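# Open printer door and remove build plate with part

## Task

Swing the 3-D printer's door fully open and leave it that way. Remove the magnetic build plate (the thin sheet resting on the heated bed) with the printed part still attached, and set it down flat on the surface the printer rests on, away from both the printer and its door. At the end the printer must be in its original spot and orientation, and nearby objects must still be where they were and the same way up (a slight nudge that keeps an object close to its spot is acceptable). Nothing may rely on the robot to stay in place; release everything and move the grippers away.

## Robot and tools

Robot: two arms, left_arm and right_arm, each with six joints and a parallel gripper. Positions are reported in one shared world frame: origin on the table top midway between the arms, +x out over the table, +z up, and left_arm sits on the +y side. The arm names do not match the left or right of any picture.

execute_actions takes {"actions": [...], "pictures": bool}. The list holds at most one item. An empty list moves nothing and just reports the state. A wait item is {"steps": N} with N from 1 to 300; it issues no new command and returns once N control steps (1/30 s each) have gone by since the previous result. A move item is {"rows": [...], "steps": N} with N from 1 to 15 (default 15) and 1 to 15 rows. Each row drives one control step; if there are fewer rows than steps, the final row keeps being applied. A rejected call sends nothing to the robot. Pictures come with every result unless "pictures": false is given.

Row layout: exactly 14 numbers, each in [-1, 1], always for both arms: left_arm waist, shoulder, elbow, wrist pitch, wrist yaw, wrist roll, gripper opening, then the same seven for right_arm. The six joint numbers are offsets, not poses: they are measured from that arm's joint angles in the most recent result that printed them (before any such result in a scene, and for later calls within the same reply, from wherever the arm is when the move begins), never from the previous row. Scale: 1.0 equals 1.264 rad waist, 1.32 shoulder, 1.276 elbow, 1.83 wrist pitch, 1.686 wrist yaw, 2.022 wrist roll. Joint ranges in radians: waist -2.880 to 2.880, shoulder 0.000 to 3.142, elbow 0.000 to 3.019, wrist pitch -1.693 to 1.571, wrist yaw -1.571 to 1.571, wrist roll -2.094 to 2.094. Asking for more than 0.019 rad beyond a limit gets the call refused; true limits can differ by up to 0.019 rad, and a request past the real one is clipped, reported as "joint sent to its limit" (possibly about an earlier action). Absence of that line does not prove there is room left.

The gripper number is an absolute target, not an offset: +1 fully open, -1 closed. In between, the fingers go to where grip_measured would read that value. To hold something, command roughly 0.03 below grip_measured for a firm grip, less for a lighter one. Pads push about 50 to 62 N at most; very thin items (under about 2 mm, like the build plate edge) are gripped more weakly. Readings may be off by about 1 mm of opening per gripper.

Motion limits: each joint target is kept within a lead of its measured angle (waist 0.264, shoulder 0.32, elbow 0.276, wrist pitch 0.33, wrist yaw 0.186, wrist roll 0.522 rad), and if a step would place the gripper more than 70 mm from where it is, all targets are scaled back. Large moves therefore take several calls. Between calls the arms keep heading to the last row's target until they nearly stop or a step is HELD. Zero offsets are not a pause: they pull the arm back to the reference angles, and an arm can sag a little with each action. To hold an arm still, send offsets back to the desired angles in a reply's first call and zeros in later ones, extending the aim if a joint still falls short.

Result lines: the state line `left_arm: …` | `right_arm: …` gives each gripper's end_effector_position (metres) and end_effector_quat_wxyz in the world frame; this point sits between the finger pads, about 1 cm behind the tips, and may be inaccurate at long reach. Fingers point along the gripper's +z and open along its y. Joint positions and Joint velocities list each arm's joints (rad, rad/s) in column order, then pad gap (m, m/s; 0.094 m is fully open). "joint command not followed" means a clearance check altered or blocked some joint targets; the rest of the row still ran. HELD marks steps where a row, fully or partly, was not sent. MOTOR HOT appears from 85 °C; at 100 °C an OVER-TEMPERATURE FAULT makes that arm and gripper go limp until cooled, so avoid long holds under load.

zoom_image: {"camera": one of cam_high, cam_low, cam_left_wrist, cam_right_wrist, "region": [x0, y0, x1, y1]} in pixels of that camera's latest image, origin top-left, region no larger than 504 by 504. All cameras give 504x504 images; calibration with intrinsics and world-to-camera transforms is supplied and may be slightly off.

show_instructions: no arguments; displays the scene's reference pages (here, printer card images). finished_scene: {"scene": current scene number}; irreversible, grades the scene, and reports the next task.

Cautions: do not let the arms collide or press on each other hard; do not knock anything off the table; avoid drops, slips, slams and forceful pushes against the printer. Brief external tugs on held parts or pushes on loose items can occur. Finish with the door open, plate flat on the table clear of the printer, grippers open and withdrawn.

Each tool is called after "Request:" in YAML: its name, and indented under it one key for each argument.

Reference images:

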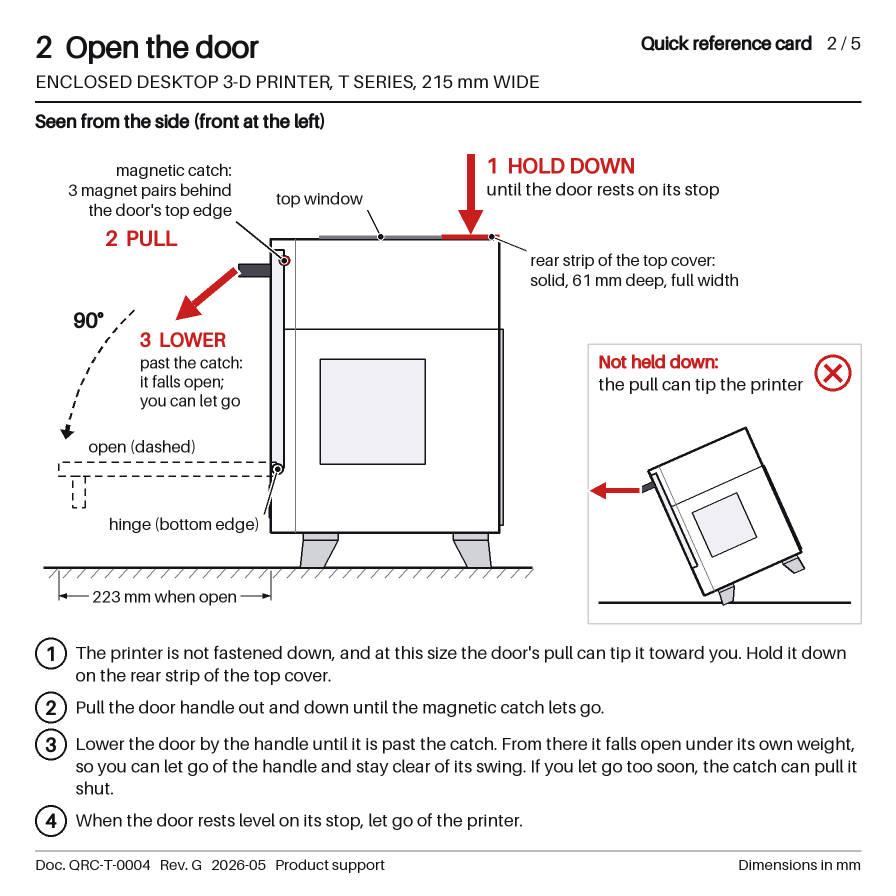

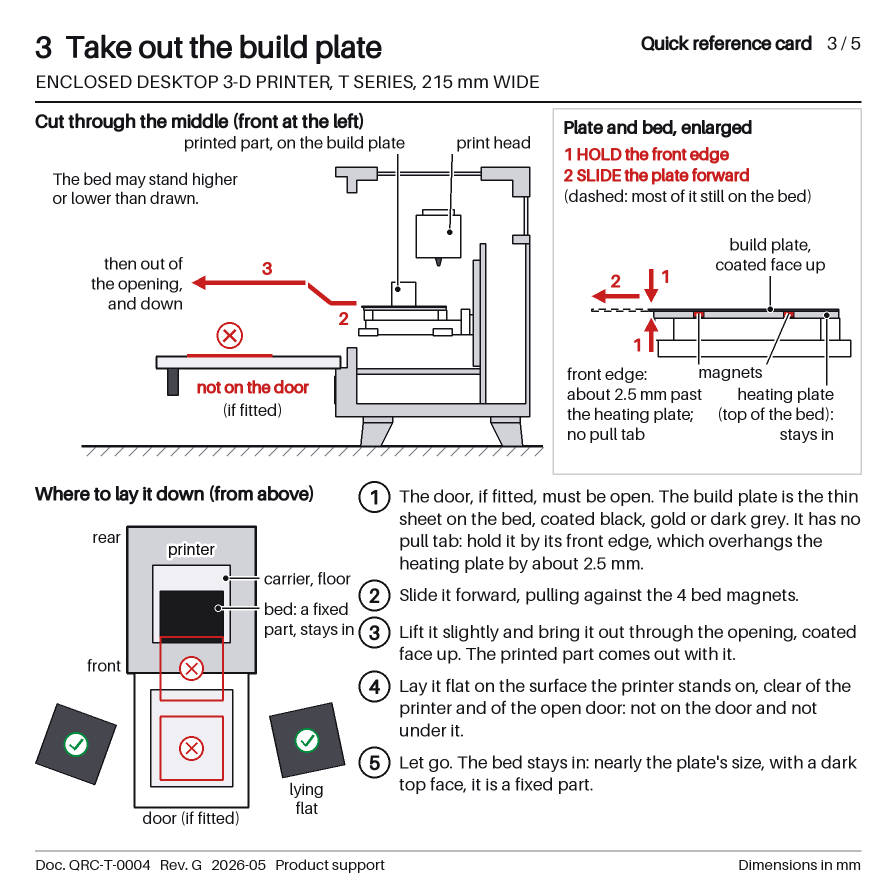

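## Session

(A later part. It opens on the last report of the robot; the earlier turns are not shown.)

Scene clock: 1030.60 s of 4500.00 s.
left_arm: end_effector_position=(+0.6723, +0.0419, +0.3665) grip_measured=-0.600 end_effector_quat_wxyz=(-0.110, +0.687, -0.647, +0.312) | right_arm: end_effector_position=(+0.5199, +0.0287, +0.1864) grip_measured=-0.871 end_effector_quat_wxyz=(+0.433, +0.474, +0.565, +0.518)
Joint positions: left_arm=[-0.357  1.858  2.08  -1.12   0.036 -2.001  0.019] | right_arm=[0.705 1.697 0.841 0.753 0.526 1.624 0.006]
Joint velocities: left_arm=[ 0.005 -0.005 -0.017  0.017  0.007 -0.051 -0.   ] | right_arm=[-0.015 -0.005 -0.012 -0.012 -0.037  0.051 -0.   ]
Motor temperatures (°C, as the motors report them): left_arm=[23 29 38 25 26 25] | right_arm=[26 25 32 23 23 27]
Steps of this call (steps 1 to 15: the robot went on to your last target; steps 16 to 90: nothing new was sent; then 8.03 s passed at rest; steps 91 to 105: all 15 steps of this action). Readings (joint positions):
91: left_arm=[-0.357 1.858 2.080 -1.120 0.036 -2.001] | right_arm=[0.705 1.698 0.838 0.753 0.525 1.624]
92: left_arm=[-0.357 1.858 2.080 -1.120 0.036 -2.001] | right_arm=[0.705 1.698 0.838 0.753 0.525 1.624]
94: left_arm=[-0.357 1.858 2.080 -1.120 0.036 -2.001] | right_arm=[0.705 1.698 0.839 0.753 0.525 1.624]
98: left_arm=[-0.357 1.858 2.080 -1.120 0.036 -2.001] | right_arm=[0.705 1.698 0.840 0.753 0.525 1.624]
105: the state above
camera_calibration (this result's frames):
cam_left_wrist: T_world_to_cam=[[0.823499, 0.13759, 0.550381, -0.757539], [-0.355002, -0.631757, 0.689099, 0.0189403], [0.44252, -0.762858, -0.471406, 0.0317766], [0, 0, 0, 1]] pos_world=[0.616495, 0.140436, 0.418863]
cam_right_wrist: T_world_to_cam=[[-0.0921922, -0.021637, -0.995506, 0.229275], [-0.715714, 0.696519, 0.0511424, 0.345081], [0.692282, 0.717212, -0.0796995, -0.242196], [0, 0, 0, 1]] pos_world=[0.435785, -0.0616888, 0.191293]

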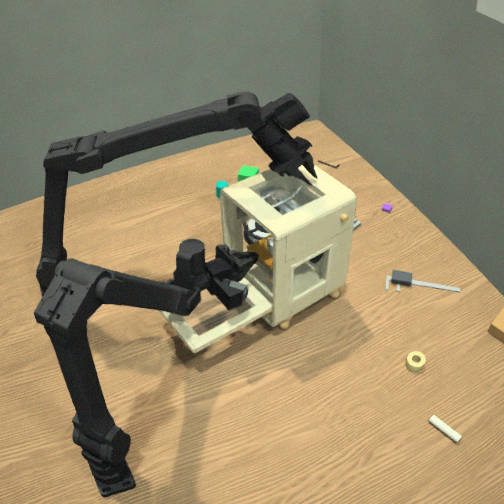

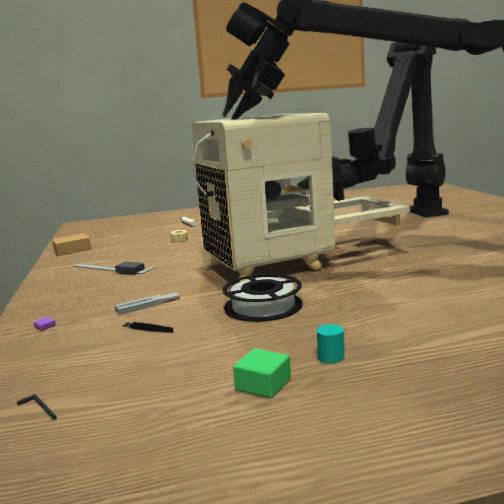

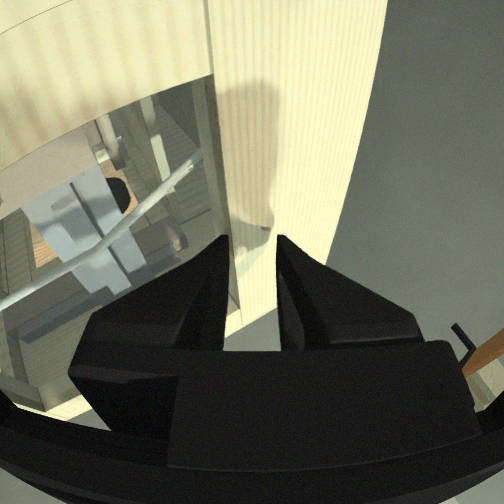

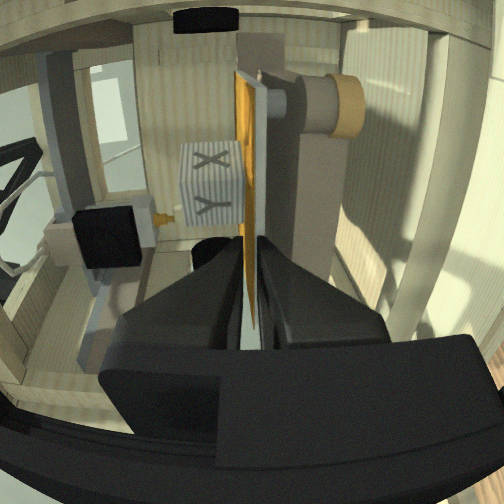

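Request:
execute_actions:
  actions:
    - {"rows":[[0,0.03,0.02,0,0,0,-0.6,0,-0.015,0.05,0.02,0,0,-0.87],[0,0.03,0.02,0,0,0,-0.6,0,-0.02,0.05,0.02,0,0,-0.87],[0,0.03,0.02,0,0,0,-0.6,0,-0.025,0.05,0.02,0,0,-0.87],[0,0.03,0.02,0,0,0,-0.6,0,-0.03,0.05,0.022,0,0,-0.87],[0,0.03,0.02,0,0,0,-0.6,0,-0.034,0.052,0.024,0,0,-0.87],[0,0.03,0.02,0,0,0,-0.6,0,-0.038,0.054,0.026,0,0,-0.87],[0,0.03,0.02,0,0,0,-0.6,0,-0.042,0.056,0.028,0,0,-0.87],[0,0.03,0.02,0,0,0,-0.6,0,-0.046,0.058,0.03,0,0,-0.87],[0,0.03,0.02,0,0,0,-0.6,0,-0.05,0.06,0.03,0,0,-0.87]],"steps":15}

Request:
zoom_image:
  camera: "cam_right_wrist"
  region: [190, 150, 310, 290]

Scene clock: 1037.83 s of 4500.00 s.
left_arm: end_effector_position=(+0.6723, +0.0419, +0.3665) grip_measured=-0.600 end_effector_quat_wxyz=(-0.110, +0.687, -0.647, +0.312) | right_arm: end_effector_position=(+0.5197, +0.0288, +0.1884) grip_measured=-0.871 end_effector_quat_wxyz=(+0.433, +0.473, +0.564, +0.520)
Joint positions: left_arm=[-0.357  1.858  2.08  -1.12   0.036 -2.001  0.019] | right_arm=[0.705 1.693 0.841 0.753 0.525 1.624 0.006]
Joint velocities: left_arm=[-0.005 -0.005 -0.002  0.002  0.037 -0.022 -0.001] | right_arm=[ 0.005  0.005 -0.012 -0.017  0.051 -0.022  0.001]
Motor temperatures (°C, as the motors report them): left_arm=[23 29 38 25 26 25] | right_arm=[26 25 34 23 23 27]
Steps of this call (steps 1 to 15: the robot went on to your last target; steps 16 to 90: nothing new was sent; then 3.73 s passed at rest; steps 91 to 105: all 15 steps of this action). Readings (joint positions):
91: left_arm=[-0.357 1.858 2.080 -1.120 0.036 -2.001] | right_arm=[0.705 1.696 0.841 0.753 0.526 1.624]
92: left_arm=[-0.357 1.858 2.080 -1.120 0.036 -2.001] | right_arm=[0.705 1.696 0.841 0.753 0.526 1.624]
94: left_arm=[-0.357 1.858 2.080 -1.120 0.036 -2.001] | right_arm=[0.705 1.696 0.841 0.753 0.526 1.624]
98: left_arm=[-0.357 1.858 2.080 -1.120 0.036 -2.001] | right_arm=[0.705 1.694 0.841 0.753 0.525 1.624]
105: the state above
camera_calibration (this result's frames):
cam_left_wrist: T_world_to_cam=[[0.823499, 0.13759, 0.550381, -0.757539], [-0.355002, -0.631757, 0.689099, 0.0189403], [0.44252, -0.762858, -0.471406, 0.0317766], [0, 0, 0, 1]] pos_world=[0.616495, 0.140436, 0.418863]
cam_right_wrist: T_world_to_cam=[[-0.0896401, -0.0194376, -0.995785, 0.229919], [-0.716636, 0.695585, 0.0509335, 0.345346], [0.691663, 0.71818, -0.076282, -0.242306], [0, 0, 0, 1]] pos_world=[0.435691, -0.0617287, 0.192876]

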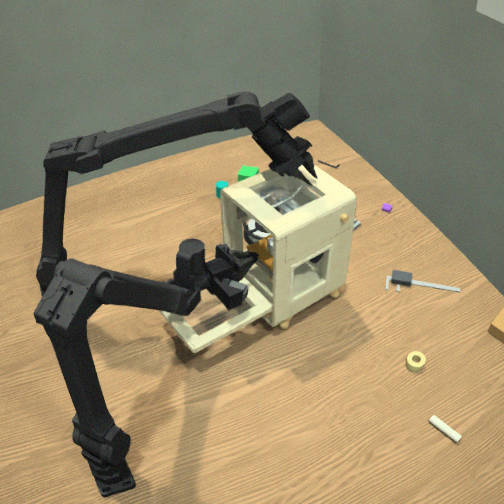

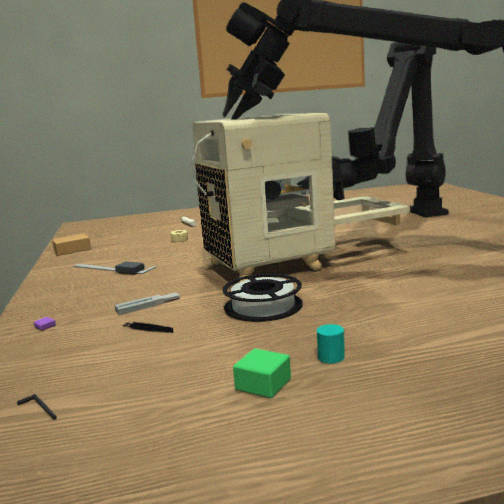

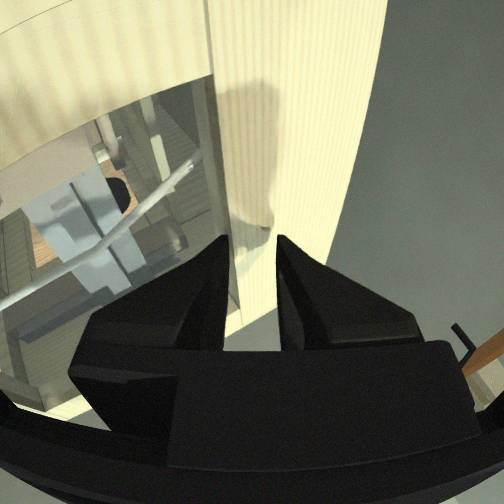

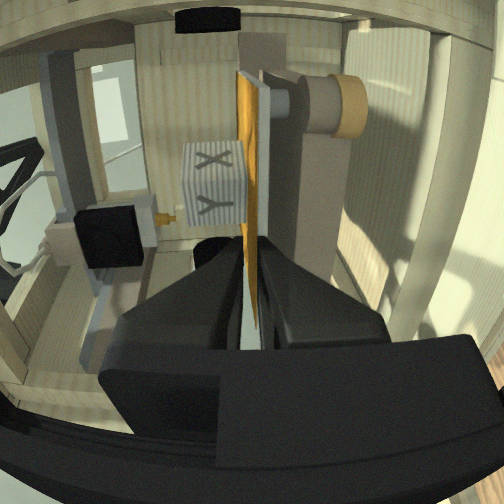

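Region (190, 150, 310, 290) of cam_right_wrist's 504x504 image, scaled by 3.600, with more detail than that image has; it fills the left 432 columns of this view, and the rest is white.

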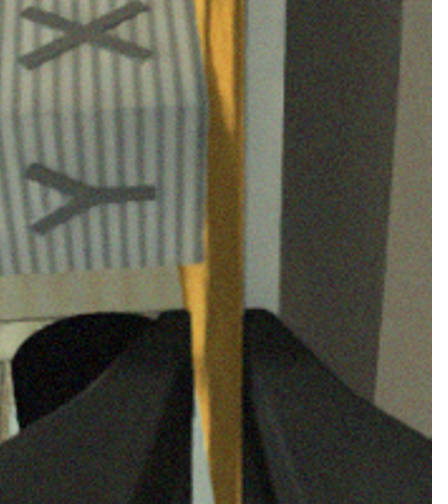

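Request:
execute_actions:
  actions:
    - {"rows":[[0,0.02,0.02,0,0,0,-0.6,0,0,0.04,0,0,0,-0.88],[0,0.02,0.02,0,0,0,-0.6,0,0.002,0.04,0,0,0,-0.89],[0,0.02,0.02,0,0,0,-0.6,0,0.004,0.04,0,0,0,-0.90],[0,0.02,0.02,0,0,0,-0.6,0,0.005,0.04,0,0,0,-0.91],[0,0.02,0.02,0,0,0,-0.6,0,0.006,0.04,0,0,0,-0.92],[0,0.02,0.02,0,0,0,-0.6,0,0.007,0.04,0,0,0,-0.93],[0,0.02,0.02,0,0,0,-0.6,0,0.008,0.04,0,0,0,-0.94],[0,0.02,0.02,0,0,0,-0.6,0,0.009,0.04,0,0,0,-0.95],[0,0.02,0.02,0,0,0,-0.6,0,0.01,0.04,0,0,0,-0.96],[0,0.02,0.02,0,0,0,-0.6,0,0.01,0.04,0,0,0,-0.97],[0,0.02,0.02,0,0,0,-0.6,0,0.01,0.04,0,0,0,-0.98],[0,0.02,0.02,0,0,0,-0.6,0,0.01,0.04,0,0,0,-1]],"steps":15}

Request:
zoom_image:
  camera: "cam_right_wrist"
  region: [220, 200, 280, 270]

Scene clock: 1053.03 s of 4500.00 s.
left_arm: end_effector_position=(+0.6723, +0.0418, +0.3665) grip_measured=-0.600 end_effector_quat_wxyz=(-0.110, +0.687, -0.647, +0.312) | right_arm: end_effector_position=(+0.5198, +0.0288, +0.1847) grip_measured=-0.981 end_effector_quat_wxyz=(+0.433, +0.474, +0.566, +0.517)
Joint positions: left_arm=[-0.357  1.858  2.08  -1.12   0.036 -2.001  0.019] | right_arm=[0.706 1.699 0.841 0.753 0.528 1.624 0.001]
Joint velocities: left_arm=[-0.015  0.005 -0.017 -0.002  0.007 -0.022 -0.001] | right_arm=[ 0.005 -0.005  0.002 -0.027 -0.051  0.022  0.   ]
Motor temperatures (°C, as the motors report them): left_arm=[23 29 38 25 26 25] | right_arm=[26 25 34 23 23 27]
Steps of this call (steps 1 to 15: the robot went on to your last target; steps 16 to 90: nothing new was sent; then 11.70 s passed at rest; steps 91 to 105: all 15 steps of this action). Readings (joint positions):
91: left_arm=[-0.357 1.858 2.080 -1.120 0.036 -2.001] | right_arm=[0.705 1.695 0.841 0.753 0.525 1.624]
92: left_arm=[-0.357 1.858 2.080 -1.120 0.036 -2.001] | right_arm=[0.705 1.696 0.841 0.753 0.526 1.624]
94: left_arm=[-0.357 1.858 2.080 -1.120 0.036 -2.001] | right_arm=[0.705 1.696 0.841 0.753 0.526 1.624]
98: left_arm=[-0.357 1.858 2.080 -1.120 0.036 -2.001] | right_arm=[0.705 1.698 0.841 0.753 0.526 1.624]
105: the state above
camera_calibration (this result's frames):
cam_left_wrist: T_world_to_cam=[[0.823589, 0.137548, 0.550257, -0.757525], [-0.35508, -0.63148, 0.689312, 0.0188549], [0.442289, -0.763095, -0.471239, 0.0318456], [0, 0, 0, 1]] pos_world=[0.616499, 0.140403, 0.418843]
cam_right_wrist: T_world_to_cam=[[-0.0946747, -0.0238918, -0.995222, 0.228864], [-0.714533, 0.697724, 0.051223, 0.344382], [0.693167, 0.715968, -0.0831283, -0.242134], [0, 0, 0, 1]] pos_world=[0.435579, -0.0614553, 0.190002]

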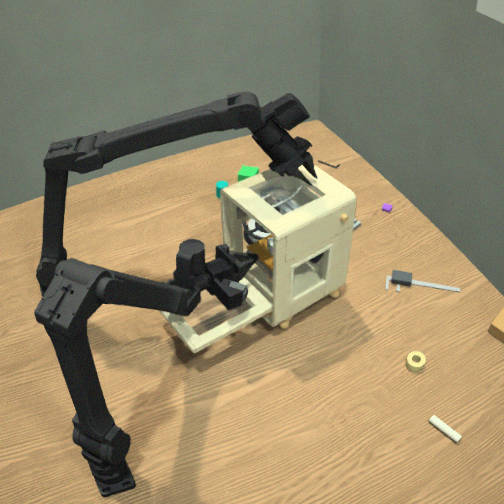

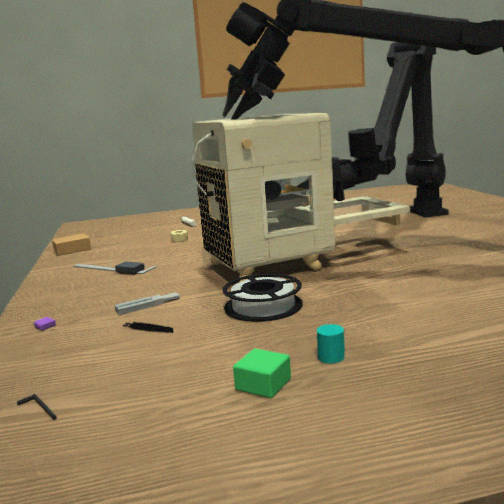

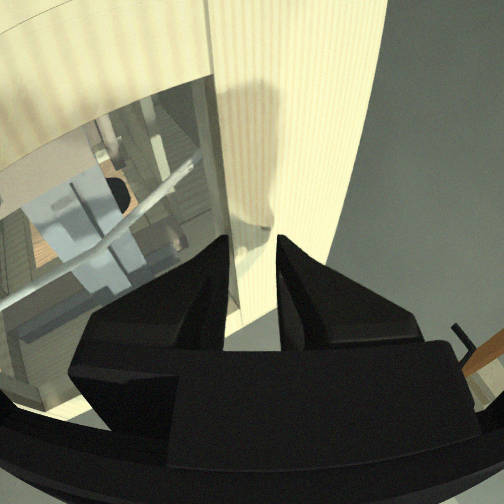

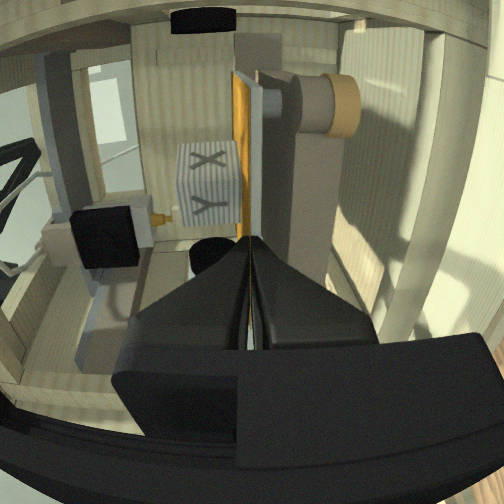

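Region (220, 200, 280, 270) of cam_right_wrist's 504x504 image, scaled by 7.200, with more detail than that image has; it fills the left 432 columns of this view, and the rest is white.

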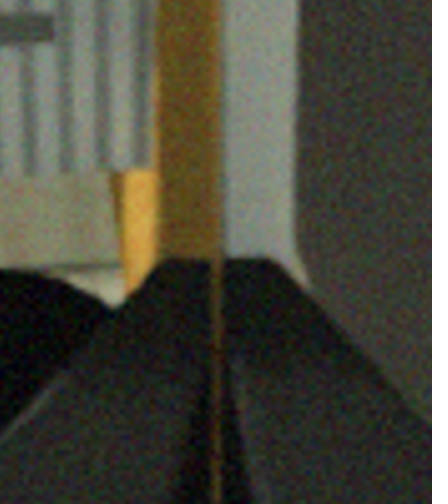

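Request:
execute_actions:
  actions:
    - {"rows":[[0.004,0.03,0.025,0,0,0,-0.6,0.002,-0.01,0.025,0.01,0,0,-1],[0.006,0.03,0.025,0,0,0,-0.6,0.004,-0.016,0.022,0.012,0,0,-1],[0.008,0.035,0.025,0,0,0,-0.6,0.005,-0.021,0.02,0.014,0,0,-1],[0.008,0.035,0.025,0,0,0,-0.6,0.006,-0.026,0.017,0.016,0,0,-1],[0.008,0.035,0.025,0,0,0,-0.6,0.007,-0.03,0.014,0.018,0,0,-1],[0.008,0.035,0.025,0,0,0,-0.6,0.008,-0.034,0.011,0.02,0,0,-1],[0.008,0.035,0.025,0,0,0,-0.6,0.009,-0.038,0.008,0.02,0.001,0,-1],[0.008,0.035,0.025,0,0,0,-0.6,0.010,-0.042,0.005,0.02,0.002,0,-1],[0.008,0.035,0.025,0,0,0,-0.6,0.011,-0.045,0.002,0.02,0.002,0,-1],[0.008,0.035,0.025,0,0,0,-0.6,0.012,-0.048,0,0.02,0.003,0,-1],[0.008,0.035,0.025,0,0,0,-0.6,0.013,-0.051,-0.002,0.02,0.003,0,-1],[0.008,0.035,0.025,0,0,0,-0.6,0.014,-0.054,-0.004,0.02,0.004,0,-1],[0.008,0.035,0.025,0,0,0,-0.6,0.015,-0.056,-0.006,0.02,0.004,0,-1]],"steps":15}

Request:
zoom_image:
  camera: "cam_right_wrist"
  region: [190, 150, 310, 290]

Scene clock: 1073.07 s of 4500.00 s.
left_arm: end_effector_position=(+0.6725, +0.0418, +0.3660) grip_measured=-0.600 end_effector_quat_wxyz=(-0.110, +0.687, -0.647, +0.312) | right_arm: end_effector_position=(+0.5168, +0.0277, +0.1951) grip_measured=-0.981 end_effector_quat_wxyz=(+0.434, +0.474, +0.560, +0.523)
Joint positions: left_arm=[-0.357  1.859  2.08  -1.12   0.036 -2.001  0.019] | right_arm=[0.709 1.677 0.836 0.753 0.531 1.624 0.001]
Joint velocities: left_arm=[-0.005  0.005 -0.012 -0.012 -0.022  0.007  0.001] | right_arm=[ 0.034 -0.288  0.007  0.002  0.007 -0.022 -0.001]
Motor temperatures (°C, as the motors report them): left_arm=[23 29 38 25 26 25] | right_arm=[26 25 34 23 23 27]
Steps of this call (steps 1 to 15: the robot went on to your last target; steps 16 to 90: nothing new was sent; then 16.53 s passed at rest; steps 91 to 105: all 15 steps of this action). Readings (joint positions):
91: left_arm=[-0.357 1.858 2.080 -1.120 0.036 -2.001] | right_arm=[0.706 1.699 0.841 0.753 0.529 1.624]
92: left_arm=[-0.357 1.858 2.080 -1.120 0.036 -2.001] | right_arm=[0.707 1.699 0.841 0.753 0.530 1.624]
94: left_arm=[-0.357 1.859 2.080 -1.120 0.036 -2.001] | right_arm=[0.707 1.699 0.841 0.753 0.530 1.624]
98: left_arm=[-0.357 1.859 2.080 -1.120 0.036 -2.001] | right_arm=[0.707 1.698 0.841 0.753 0.530 1.624]
105: the state above
camera_calibration (this result's frames):
cam_left_wrist: T_world_to_cam=[[0.823982, 0.137401, 0.549704, -0.757418], [-0.354588, -0.631664, 0.689397, 0.0188874], [0.441952, -0.762969, -0.471759, 0.0318836], [0, 0, 0, 1]] pos_world=[0.616705, 0.140327, 0.418377]
cam_right_wrist: T_world_to_cam=[[-0.0817838, -0.0132211, -0.996562, 0.232255], [-0.714928, 0.697449, 0.0494184, 0.34298], [0.694398, 0.716512, -0.0664922, -0.242304], [0, 0, 0, 1]] pos_world=[0.432456, -0.0625267, 0.198395]

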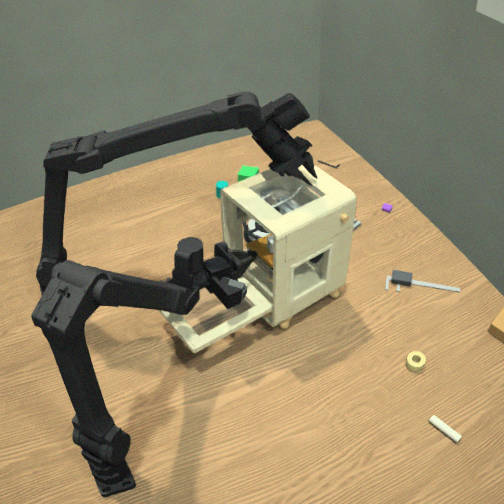

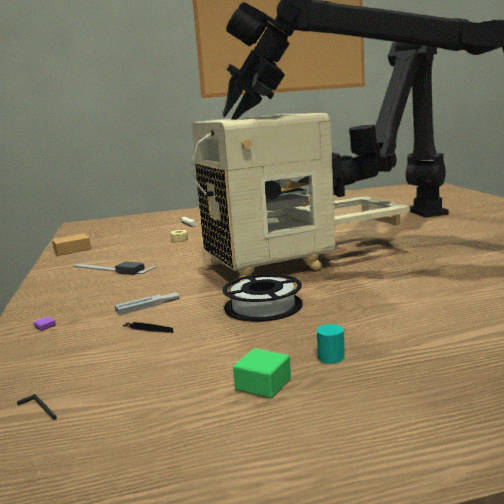

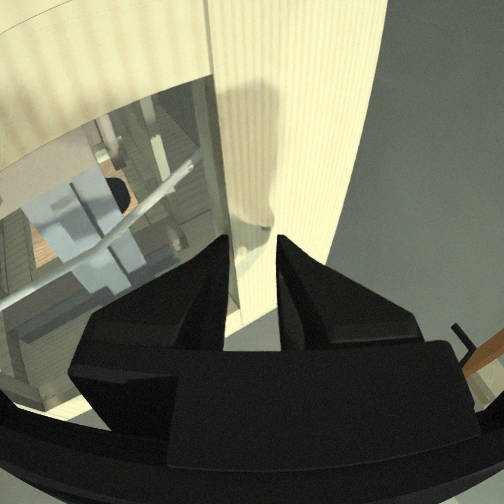

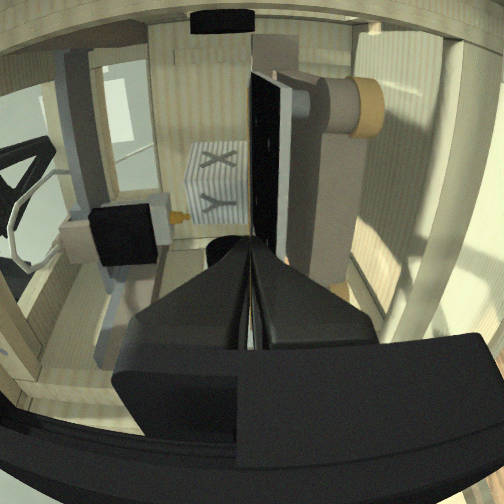

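Region (190, 150, 310, 290) of cam_right_wrist's 504x504 image, scaled by 3.600, with more detail than that image has; it fills the left 432 columns of this view, and the rest is white.

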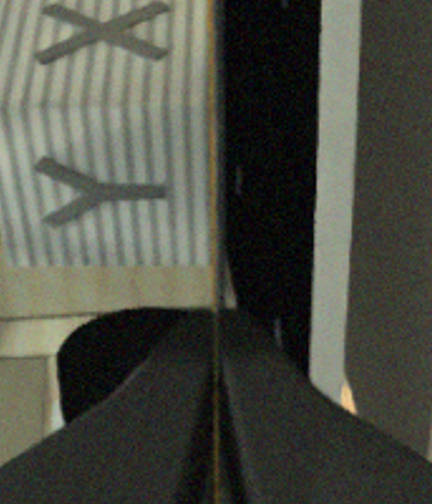

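The plate front lifted while still pinched. Checking where it settled.

Request:
execute_actions:
  actions: []

Scene clock: 1075.37 s of 4500.00 s.
left_arm: end_effector_position=(+0.6725, +0.0418, +0.3660) grip_measured=-0.600 end_effector_quat_wxyz=(-0.110, +0.687, -0.647, +0.312) | right_arm: end_effector_position=(+0.5112, +0.0301, +0.2225) grip_measured=-0.981 end_effector_quat_wxyz=(+0.435, +0.468, +0.545, +0.543)
Joint positions: left_arm=[-0.357  1.859  2.08  -1.12   0.036 -2.001  0.019] | right_arm=[0.718 1.633 0.836 0.759 0.532 1.624 0.001]
Joint velocities: left_arm=[-0.005 -0.005 -0.012  0.007  0.051 -0.066  0.   ] | right_arm=[-0.015 -0.005  0.007 -0.002 -0.051  0.037  0.001]
Motor temperatures (°C, as the motors report them): left_arm=[23 29 38 25 26 25] | right_arm=[26 25 34 23 23 27]
Steps of this call (steps 1 to 30: the robot went on to your last target; steps 31 to 69: nothing new was sent). Readings (joint positions):
1: left_arm=[-0.357 1.859 2.080 -1.120 0.036 -2.001] | right_arm=[0.710 1.667 0.836 0.753 0.531 1.624]
2: left_arm=[-0.357 1.859 2.080 -1.120 0.036 -2.001] | right_arm=[0.712 1.657 0.836 0.754 0.531 1.624]
4: left_arm=[-0.357 1.859 2.080 -1.120 0.036 -2.001] | right_arm=[0.715 1.641 0.836 0.757 0.532 1.624]
8: left_arm=[-0.357 1.859 2.080 -1.120 0.036 -2.001] | right_arm=[0.718 1.633 0.836 0.759 0.532 1.624]
69: the state above
All arms were judged still, so your last target was given up. Only a new action makes them travel on or press farther. Fingers that are still opening or closing keep moving.
camera_calibration (this result's frames):
cam_left_wrist: T_world_to_cam=[[0.823982, 0.137401, 0.549704, -0.757418], [-0.354588, -0.631664, 0.689397, 0.0188874], [0.441952, -0.762969, -0.471759, 0.0318836], [0, 0, 0, 1]] pos_world=[0.616705, 0.140327, 0.418377]
cam_right_wrist: T_world_to_cam=[[-0.0432018, 0.0195959, -0.998874, 0.238963], [-0.722573, 0.689842, 0.044785, 0.341178], [0.689943, 0.723694, -0.015643, -0.247558], [0, 0, 0, 1]] pos_world=[0.427651, -0.0608849, 0.219542]

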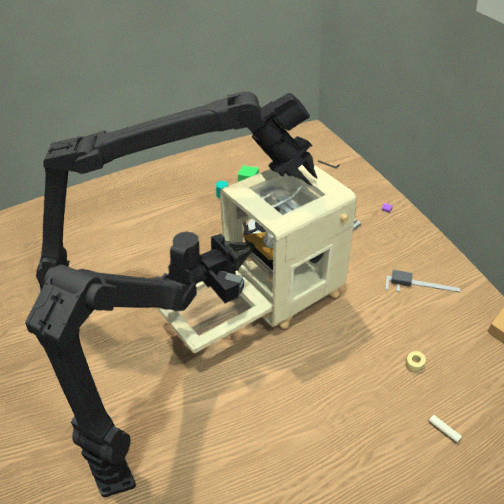

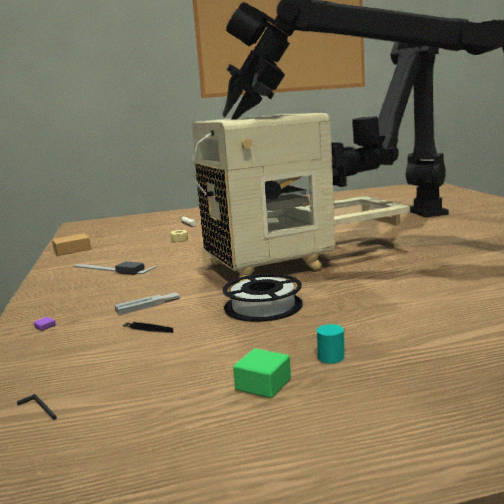

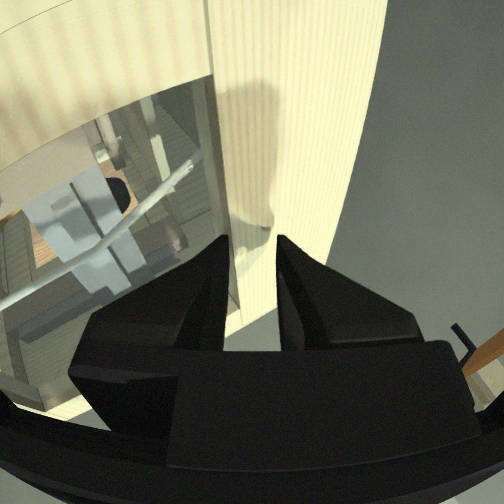

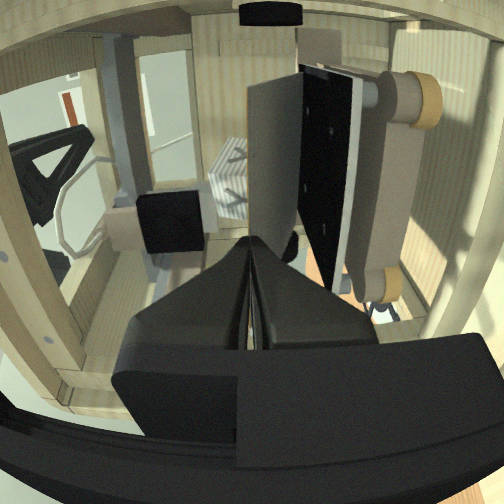

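Request:
execute_actions:
  actions:
    - {"rows":[[0,0.02,0.025,0,0,0,-0.6,0.004,-0.007,-0.006,0.014,0.002,0,-1],[0,0.02,0.025,0,0,0,-0.6,0.006,-0.009,-0.01,0.015,0.003,0,-1],[0,0.02,0.025,0,0,0,-0.6,0.008,-0.011,-0.015,0.016,0.005,0,-1],[0,0.02,0.025,0,0,0,-0.6,0.011,-0.013,-0.02,0.017,0.007,0,-1],[0,0.02,0.025,0,0,0,-0.6,0.013,-0.015,-0.025,0.018,0.009,0,-1],[0,0.02,0.025,0,0,0,-0.6,0.016,-0.017,-0.03,0.019,0.011,0,-1],[0,0.02,0.025,0,0,0,-0.6,0.018,-0.019,-0.036,0.02,0.013,0,-1],[0,0.02,0.025,0,0,0,-0.6,0.021,-0.021,-0.041,0.021,0.015,0,-1],[0,0.02,0.025,0,0,0,-0.6,0.024,-0.023,-0.047,0.022,0.017,0,-1],[0,0.02,0.025,0,0,0,-0.6,0.026,-0.025,-0.052,0.022,0.019,0,-1],[0,0.02,0.025,0,0,0,-0.6,0.029,-0.027,-0.058,0.023,0.022,0,-1],[0,0.02,0.025,0,0,0,-0.6,0.032,-0.029,-0.063,0.024,0.024,0,-1],[0,0.02,0.025,0,0,0,-0.6,0.034,-0.031,-0.069,0.025,0.026,0,-1],[0,0.02,0.025,0,0,0,-0.6,0.037,-0.033,-0.074,0.026,0.028,0,-1],[0,0.02,0.025,0,0,0,-0.6,0.039,-0.036,-0.079,0.026,0.03,0,-1]],"steps":15}
  pictures: false

Request:
execute_actions:
  actions:
    - {"steps":15}

Scene clock: 1093.30 s of 4500.00 s.
left_arm: end_effector_position=(+0.6725, +0.0418, +0.3660) grip_measured=-0.600 end_effector_quat_wxyz=(-0.110, +0.687, -0.647, +0.312) | right_arm: end_effector_position=(+0.4816, +0.0230, +0.1950) grip_measured=-0.981 end_effector_quat_wxyz=(+0.435, +0.472, +0.562, +0.521)
Joint positions: left_arm=[-0.357  1.859  2.08  -1.12   0.036 -2.001  0.019] | right_arm=[0.754 1.616 0.752 0.77  0.576 1.624 0.001]
Joint velocities: left_arm=[-0.015  0.005  0.007  0.002  0.037  0.022  0.001] | right_arm=[ 0.093 -0.112 -0.193  0.022  0.095 -0.007 -0.   ]
Motor temperatures (°C, as the motors report them): left_arm=[23 29 38 25 26 25] | right_arm=[26 25 32 23 23 27]
Steps of this call (steps 1 to 90: nothing new was sent; then 14.43 s passed at rest; steps 91 to 105: all 15 steps of this action). Readings (joint positions):
91: left_arm=[-0.357 1.859 2.080 -1.120 0.036 -2.001] | right_arm=[0.718 1.633 0.836 0.759 0.532 1.624]
92: left_arm=[-0.357 1.859 2.080 -1.120 0.036 -2.001] | right_arm=[0.718 1.633 0.835 0.759 0.532 1.624]
94: left_arm=[-0.357 1.859 2.080 -1.120 0.036 -2.001] | right_arm=[0.719 1.633 0.830 0.759 0.537 1.624]
98: left_arm=[-0.357 1.859 2.080 -1.120 0.036 -2.001] | right_arm=[0.727 1.631 0.804 0.760 0.551 1.624]
105: the state above

Scene clock: 1093.80 s of 4500.00 s.
left_arm: end_effector_position=(+0.6725, +0.0418, +0.3660) grip_measured=-0.600 end_effector_quat_wxyz=(-0.110, +0.687, -0.647, +0.312) | right_arm: end_effector_position=(+0.4759, +0.0232, +0.1964) grip_measured=-0.981 end_effector_quat_wxyz=(+0.434, +0.471, +0.562, +0.523)
Joint positions: left_arm=[-0.357  1.859  2.08  -1.12   0.036 -2.001  0.019] | right_arm=[0.762 1.604 0.74  0.774 0.579 1.624 0.001]
Joint velocities: left_arm=[ 0.005 -0.005  0.012  0.017  0.037  0.051  0.001] | right_arm=[ 0.005 -0.015  0.007 -0.012 -0.022  0.007  0.   ]
Motor temperatures (°C, as the motors report them): left_arm=[23 29 38 25 26 25] | right_arm=[26 25 32 23 23 27]
Steps of this call (steps 1 to 15: the robot went on to your last target). Readings (joint positions):
1: left_arm=[-0.357 1.859 2.080 -1.120 0.036 -2.001] | right_arm=[0.757 1.612 0.746 0.771 0.578 1.624]
2: left_arm=[-0.357 1.859 2.080 -1.120 0.036 -2.001] | right_arm=[0.759 1.609 0.743 0.771 0.579 1.624]
4: left_arm=[-0.357 1.859 2.080 -1.120 0.036 -2.001] | right_arm=[0.761 1.606 0.740 0.772 0.579 1.624]
8: left_arm=[-0.357 1.859 2.080 -1.120 0.036 -2.001] | right_arm=[0.762 1.604 0.740 0.774 0.579 1.624]
15: the state above
camera_calibration (this result's frames):
cam_left_wrist: T_world_to_cam=[[0.823982, 0.137401, 0.549704, -0.757418], [-0.354588, -0.631664, 0.689397, 0.0188874], [0.441952, -0.762969, -0.471759, 0.0318836], [0, 0, 0, 1]] pos_world=[0.616705, 0.140327, 0.418377]
cam_right_wrist: T_world_to_cam=[[-0.0799382, -0.0178325, -0.99664, 0.2294], [-0.718333, 0.69423, 0.0451942, 0.319409], [0.691092, 0.719532, -0.0683052, -0.208729], [0, 0, 0, 1]] pos_world=[0.392031, -0.0674656, 0.199936]

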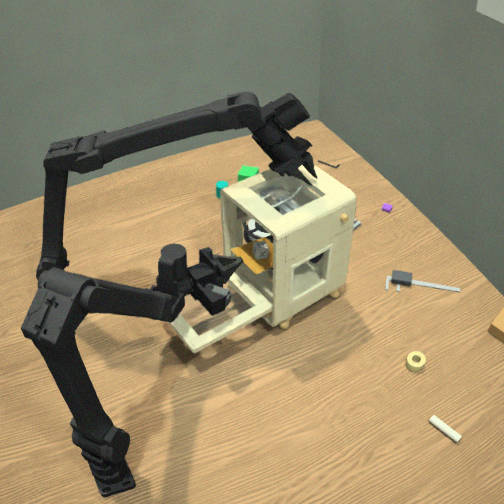

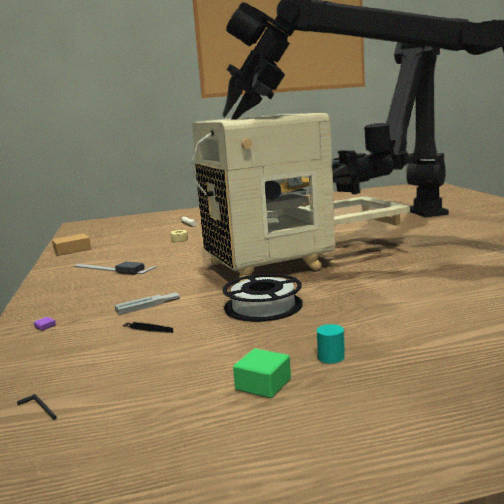

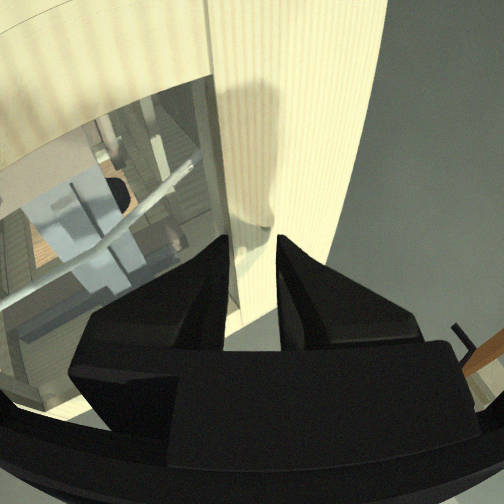

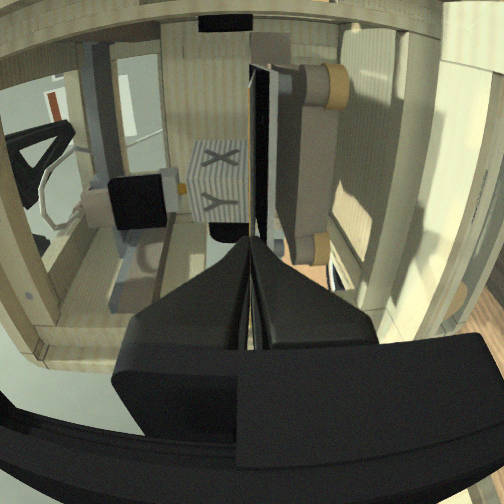

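Request:
execute_actions:
  actions:
    - {"rows":[[0,0.02,0.025,0,0,0,-0.6,0,0.003,0,0.01,0,0,-1],[0,0.02,0.025,0,0,0,-0.6,0,0.006,0,0.01,0,0,-1],[0,0.02,0.025,0,0,0,-0.6,0,0.008,0,0.01,0,0,-1],[0,0.02,0.025,0,0,0,-0.6,0,0.01,0,0.01,0,0,-1],[0,0.02,0.025,0,0,0,-0.6,0,0.012,0,0.01,0,0,-1],[0,0.02,0.025,0,0,0,-0.6,0,0.014,0,0.01,0,0,-1],[0,0.02,0.025,0,0,0,-0.6,0,0.016,0,0.01,0,0,-1],[0,0.02,0.025,0,0,0,-0.6,0,0.018,0,0.01,0,0,-1],[0,0.02,0.025,0,0,0,-0.6,0,0.02,0,0.01,0,0,-1],[0,0.02,0.025,0,0,0,-0.6,0,0.021,0,0.01,0,0,-1]],"steps":15}

Request:
zoom_image:
  camera: "cam_right_wrist"
  region: [190, 60, 370, 290]

Scene clock: 1105.23 s of 4500.00 s.
left_arm: end_effector_position=(+0.6725, +0.0418, +0.3660) grip_measured=-0.600 end_effector_quat_wxyz=(-0.110, +0.687, -0.647, +0.312) | right_arm: end_effector_position=(+0.4770, +0.0242, +0.1825) grip_measured=-0.981 end_effector_quat_wxyz=(+0.433, +0.472, +0.571, +0.514)
Joint positions: left_arm=[-0.357  1.859  2.08  -1.12   0.036 -2.001  0.019] | right_arm=[0.762 1.63  0.74  0.774 0.579 1.624 0.001]
Joint velocities: left_arm=[-0.005  0.005 -0.002 -0.012 -0.007  0.007  0.   ] | right_arm=[-0.005 -0.005  0.012 -0.002 -0.081 -0.022  0.   ]
Motor temperatures (°C, as the motors report them): left_arm=[23 29 38 25 26 25] | right_arm=[26 25 32 23 23 27]
Steps of this call (steps 1 to 15: the robot went on to your last target; steps 16 to 90: nothing new was sent; then 7.93 s passed at rest; steps 91 to 105: all 15 steps of this action). Readings (joint positions):
91: left_arm=[-0.357 1.859 2.080 -1.120 0.036 -2.001] | right_arm=[0.762 1.604 0.740 0.774 0.579 1.624]
92: left_arm=[-0.357 1.859 2.080 -1.120 0.036 -2.001] | right_arm=[0.762 1.604 0.740 0.774 0.579 1.624]
94: left_arm=[-0.357 1.859 2.080 -1.120 0.036 -2.001] | right_arm=[0.762 1.606 0.740 0.774 0.579 1.624]
98: left_arm=[-0.357 1.859 2.080 -1.120 0.036 -2.001] | right_arm=[0.762 1.616 0.740 0.774 0.579 1.624]
105: the state above
camera_calibration (this result's frames):
cam_left_wrist: T_world_to_cam=[[0.823982, 0.137401, 0.549704, -0.757418], [-0.354588, -0.631664, 0.689397, 0.0188874], [0.441952, -0.762969, -0.471759, 0.0318836], [0, 0, 0, 1]] pos_world=[0.616705, 0.140327, 0.418377]
cam_right_wrist: T_world_to_cam=[[-0.0983532, -0.0353953, -0.994522, 0.224412], [-0.717487, 0.695036, 0.0462194, 0.319492], [0.689593, 0.718103, -0.0937547, -0.20579], [0, 0, 0, 1]] pos_world=[0.393214, -0.066337, 0.189122]

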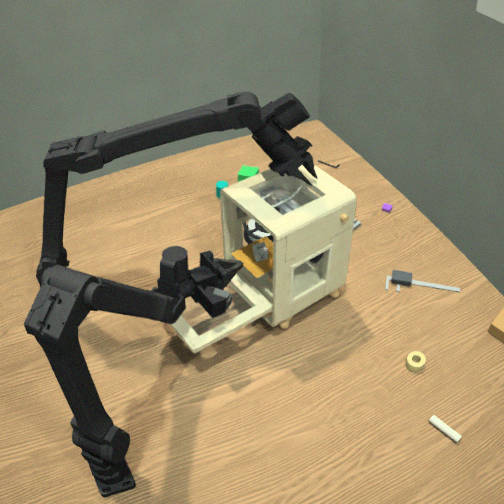

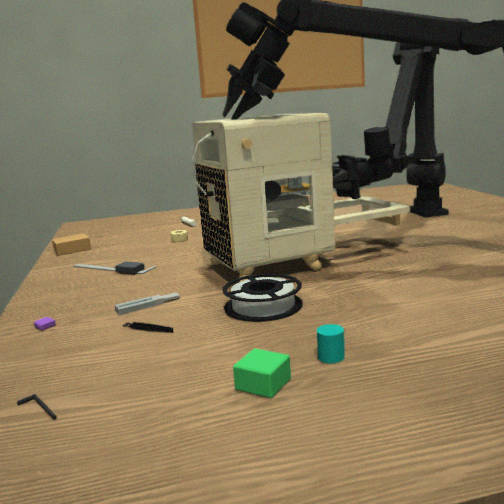

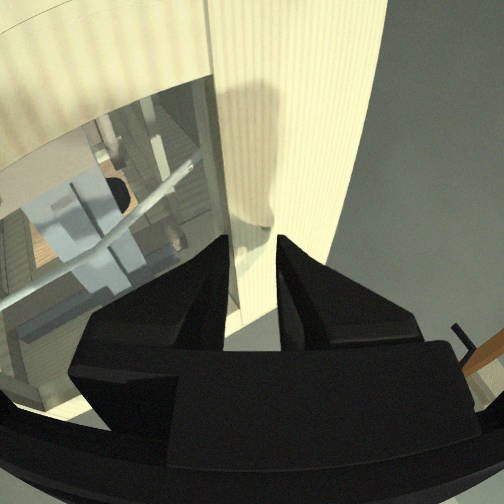

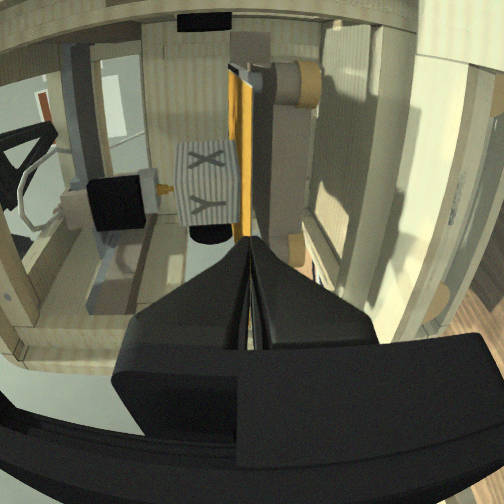

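Region (190, 60, 370, 290) of cam_right_wrist's 504x504 image, scaled by 2.191, with more detail than that image has; it fills the left 394 columns of this view, and the rest is white.

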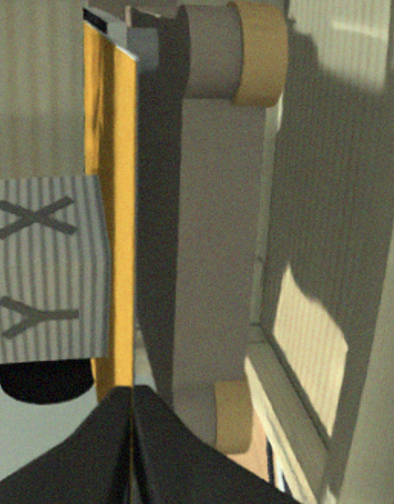

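Request:
execute_actions:
  actions:
    - {"rows":[[0,0.02,0.025,0,0,0,-0.6,0,0,0.03,0.01,0,0,-0.93],[0,0.02,0.025,0,0,0,-0.6,-0.002,0,0.04,0.01,0,0,-0.86],[0,0.02,0.025,0,0,0,-0.6,-0.004,0.002,0.044,0.01,-0.001,0,-0.84],[0,0.02,0.025,0,0,0,-0.6,-0.005,0.004,0.046,0.01,-0.002,0,-0.84],[0,0.02,0.025,0,0,0,-0.6,-0.007,0.006,0.048,0.01,-0.003,0,-0.84],[0,0.02,0.025,0,0,0,-0.6,-0.008,0.008,0.05,0.01,-0.004,0,-0.84],[0,0.02,0.025,0,0,0,-0.6,-0.009,0.009,0.052,0.01,-0.005,0,-0.84],[0,0.02,0.025,0,0,0,-0.6,-0.011,0.011,0.055,0.01,-0.006,0,-0.84],[0,0.02,0.025,0,0,0,-0.6,-0.012,0.013,0.057,0.01,-0.007,0,-0.84],[0,0.02,0.025,0,0,0,-0.6,-0.013,0.015,0.059,0.01,-0.008,0,-0.84],[0,0.02,0.025,0,0,0,-0.6,-0.015,0.016,0.061,0.01,-0.009,0,-0.84],[0,0.02,0.025,0,0,0,-0.6,-0.016,0.018,0.063,0.01,-0.01,0,-0.84],[0,0.02,0.025,0,0,0,-0.6,-0.017,0.02,0.065,0.01,-0.011,0,-0.84],[0,0.02,0.025,0,0,0,-0.6,-0.018,0.021,0.0675,0.01,-0.012,0,-0.84]],"steps":15}
  pictures: false

Request:
execute_actions:
  actions:
    - {"steps":10}

Request:
zoom_image:
  camera: "cam_right_wrist"
  region: [190, 150, 310, 290]

Scene clock: 1130.80 s of 4500.00 s.
left_arm: end_effector_position=(+0.6725, +0.0418, +0.3660) grip_measured=-0.600 end_effector_quat_wxyz=(-0.110, +0.687, -0.647, +0.312) | right_arm: end_effector_position=(+0.4878, +0.0278, +0.1847) grip_measured=-0.842 end_effector_quat_wxyz=(+0.432, +0.471, +0.569, +0.518)
Joint positions: left_arm=[-0.357  1.859  2.08  -1.12   0.036 -2.001  0.019] | right_arm=[0.749 1.648 0.768 0.774 0.563 1.624 0.007]
Joint velocities: left_arm=[-0.015  0.005  0.002 -0.012  0.022  0.022  0.   ] | right_arm=[-0.054  0.044  0.076  0.002 -0.051  0.037 -0.001]
Motor temperatures (°C, as the motors report them): left_arm=[23 30 38 25 26 25] | right_arm=[26 25 31 23 23 27]
Steps of this call (steps 1 to 15: the robot went on to your last target; steps 16 to 90: nothing new was sent; then 22.07 s passed at rest; steps 91 to 105: all 15 steps of this action). Readings (joint positions):
91: left_arm=[-0.357 1.859 2.080 -1.120 0.036 -2.001] | right_arm=[0.762 1.630 0.740 0.774 0.579 1.624]
92: left_arm=[-0.357 1.859 2.080 -1.120 0.036 -2.001] | right_arm=[0.762 1.630 0.740 0.774 0.579 1.624]
94: left_arm=[-0.357 1.859 2.080 -1.120 0.036 -2.001] | right_arm=[0.762 1.630 0.740 0.774 0.579 1.624]
98: left_arm=[-0.357 1.859 2.080 -1.120 0.036 -2.001] | right_arm=[0.761 1.632 0.744 0.774 0.574 1.624]
105: the state above

Scene clock: 1131.13 s of 4500.00 s.
left_arm: end_effector_position=(+0.6725, +0.0418, +0.3660) grip_measured=-0.600 end_effector_quat_wxyz=(-0.110, +0.687, -0.647, +0.312) | right_arm: end_effector_position=(+0.4896, +0.0269, +0.1845) grip_measured=-0.842 end_effector_quat_wxyz=(+0.433, +0.472, +0.568, +0.517)
Joint positions: left_arm=[-0.357  1.859  2.08  -1.12   0.036 -2.001  0.019] | right_arm=[0.746 1.651 0.771 0.774 0.562 1.624 0.007]
Joint velocities: left_arm=[-0.024  0.005 -0.012 -0.012  0.037 -0.007  0.   ] | right_arm=[ 0.005 -0.015 -0.002  0.012 -0.022  0.066 -0.   ]
Motor temperatures (°C, as the motors report them): left_arm=[23 30 38 25 26 25] | right_arm=[26 25 31 23 23 27]
Steps of this call (steps 1 to 10: the robot went on to your last target). Readings (joint positions):
1: left_arm=[-0.357 1.859 2.080 -1.120 0.036 -2.001] | right_arm=[0.748 1.650 0.769 0.774 0.562 1.624]
2: left_arm=[-0.357 1.859 2.080 -1.120 0.036 -2.001] | right_arm=[0.746 1.651 0.771 0.774 0.562 1.624]
4: left_arm=[-0.357 1.859 2.080 -1.120 0.036 -2.001] | right_arm=[0.746 1.651 0.771 0.774 0.562 1.624]
8: left_arm=[-0.357 1.859 2.080 -1.120 0.036 -2.001] | right_arm=[0.746 1.651 0.771 0.774 0.562 1.624]
10: the state above
camera_calibration (this result's frames):
cam_left_wrist: T_world_to_cam=[[0.823982, 0.137401, 0.549704, -0.757418], [-0.354588, -0.631664, 0.689397, 0.0188874], [0.441952, -0.762969, -0.471759, 0.0318836], [0, 0, 0, 1]] pos_world=[0.616705, 0.140327, 0.418377]
cam_right_wrist: T_world_to_cam=[[-0.092995, -0.0278825, -0.995276, 0.225061], [-0.718722, 0.693657, 0.0477221, 0.32695], [0.68905, 0.719765, -0.0845465, -0.217694], [0, 0, 0, 1]] pos_world=[0.405918, -0.0638271, 0.18999]

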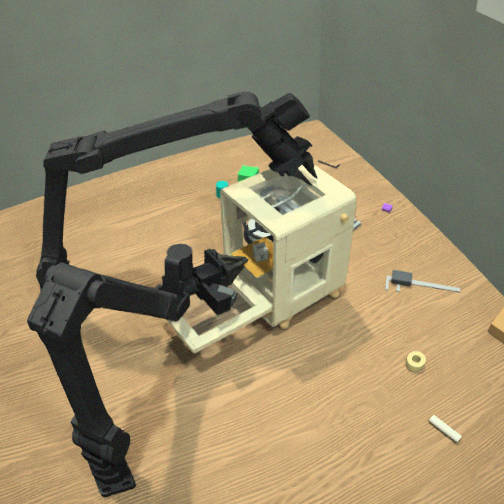

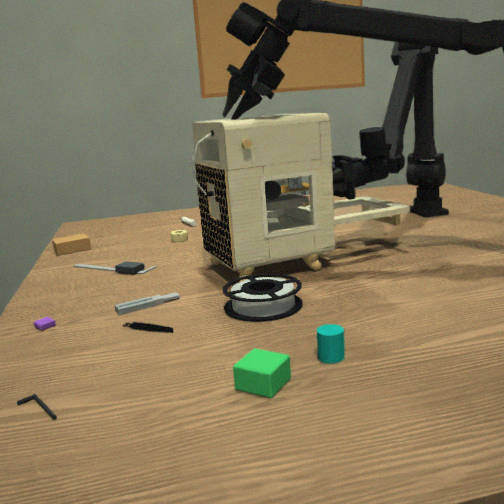

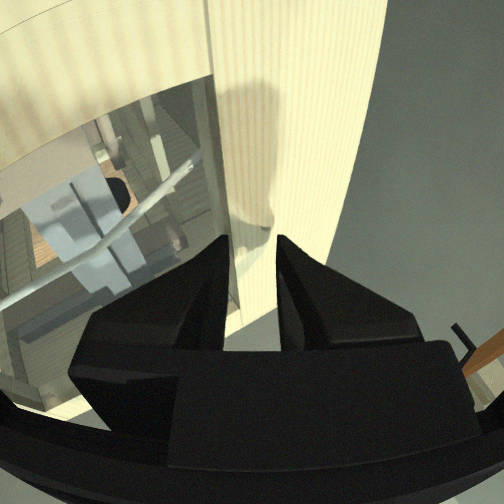

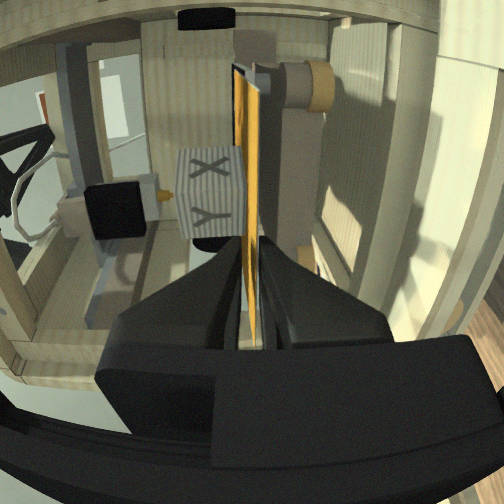

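Region (190, 150, 310, 290) of cam_right_wrist's 504x504 image, scaled by 3.600, with more detail than that image has; it fills the left 432 columns of this view, and the rest is white.

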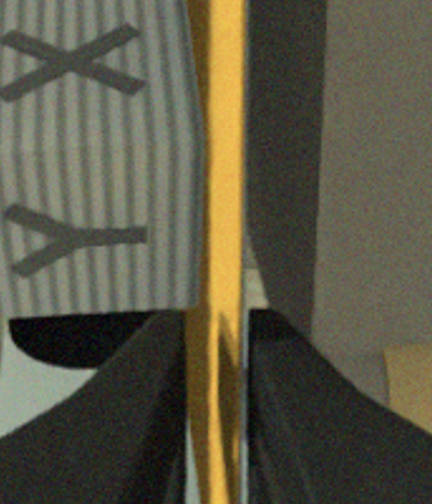

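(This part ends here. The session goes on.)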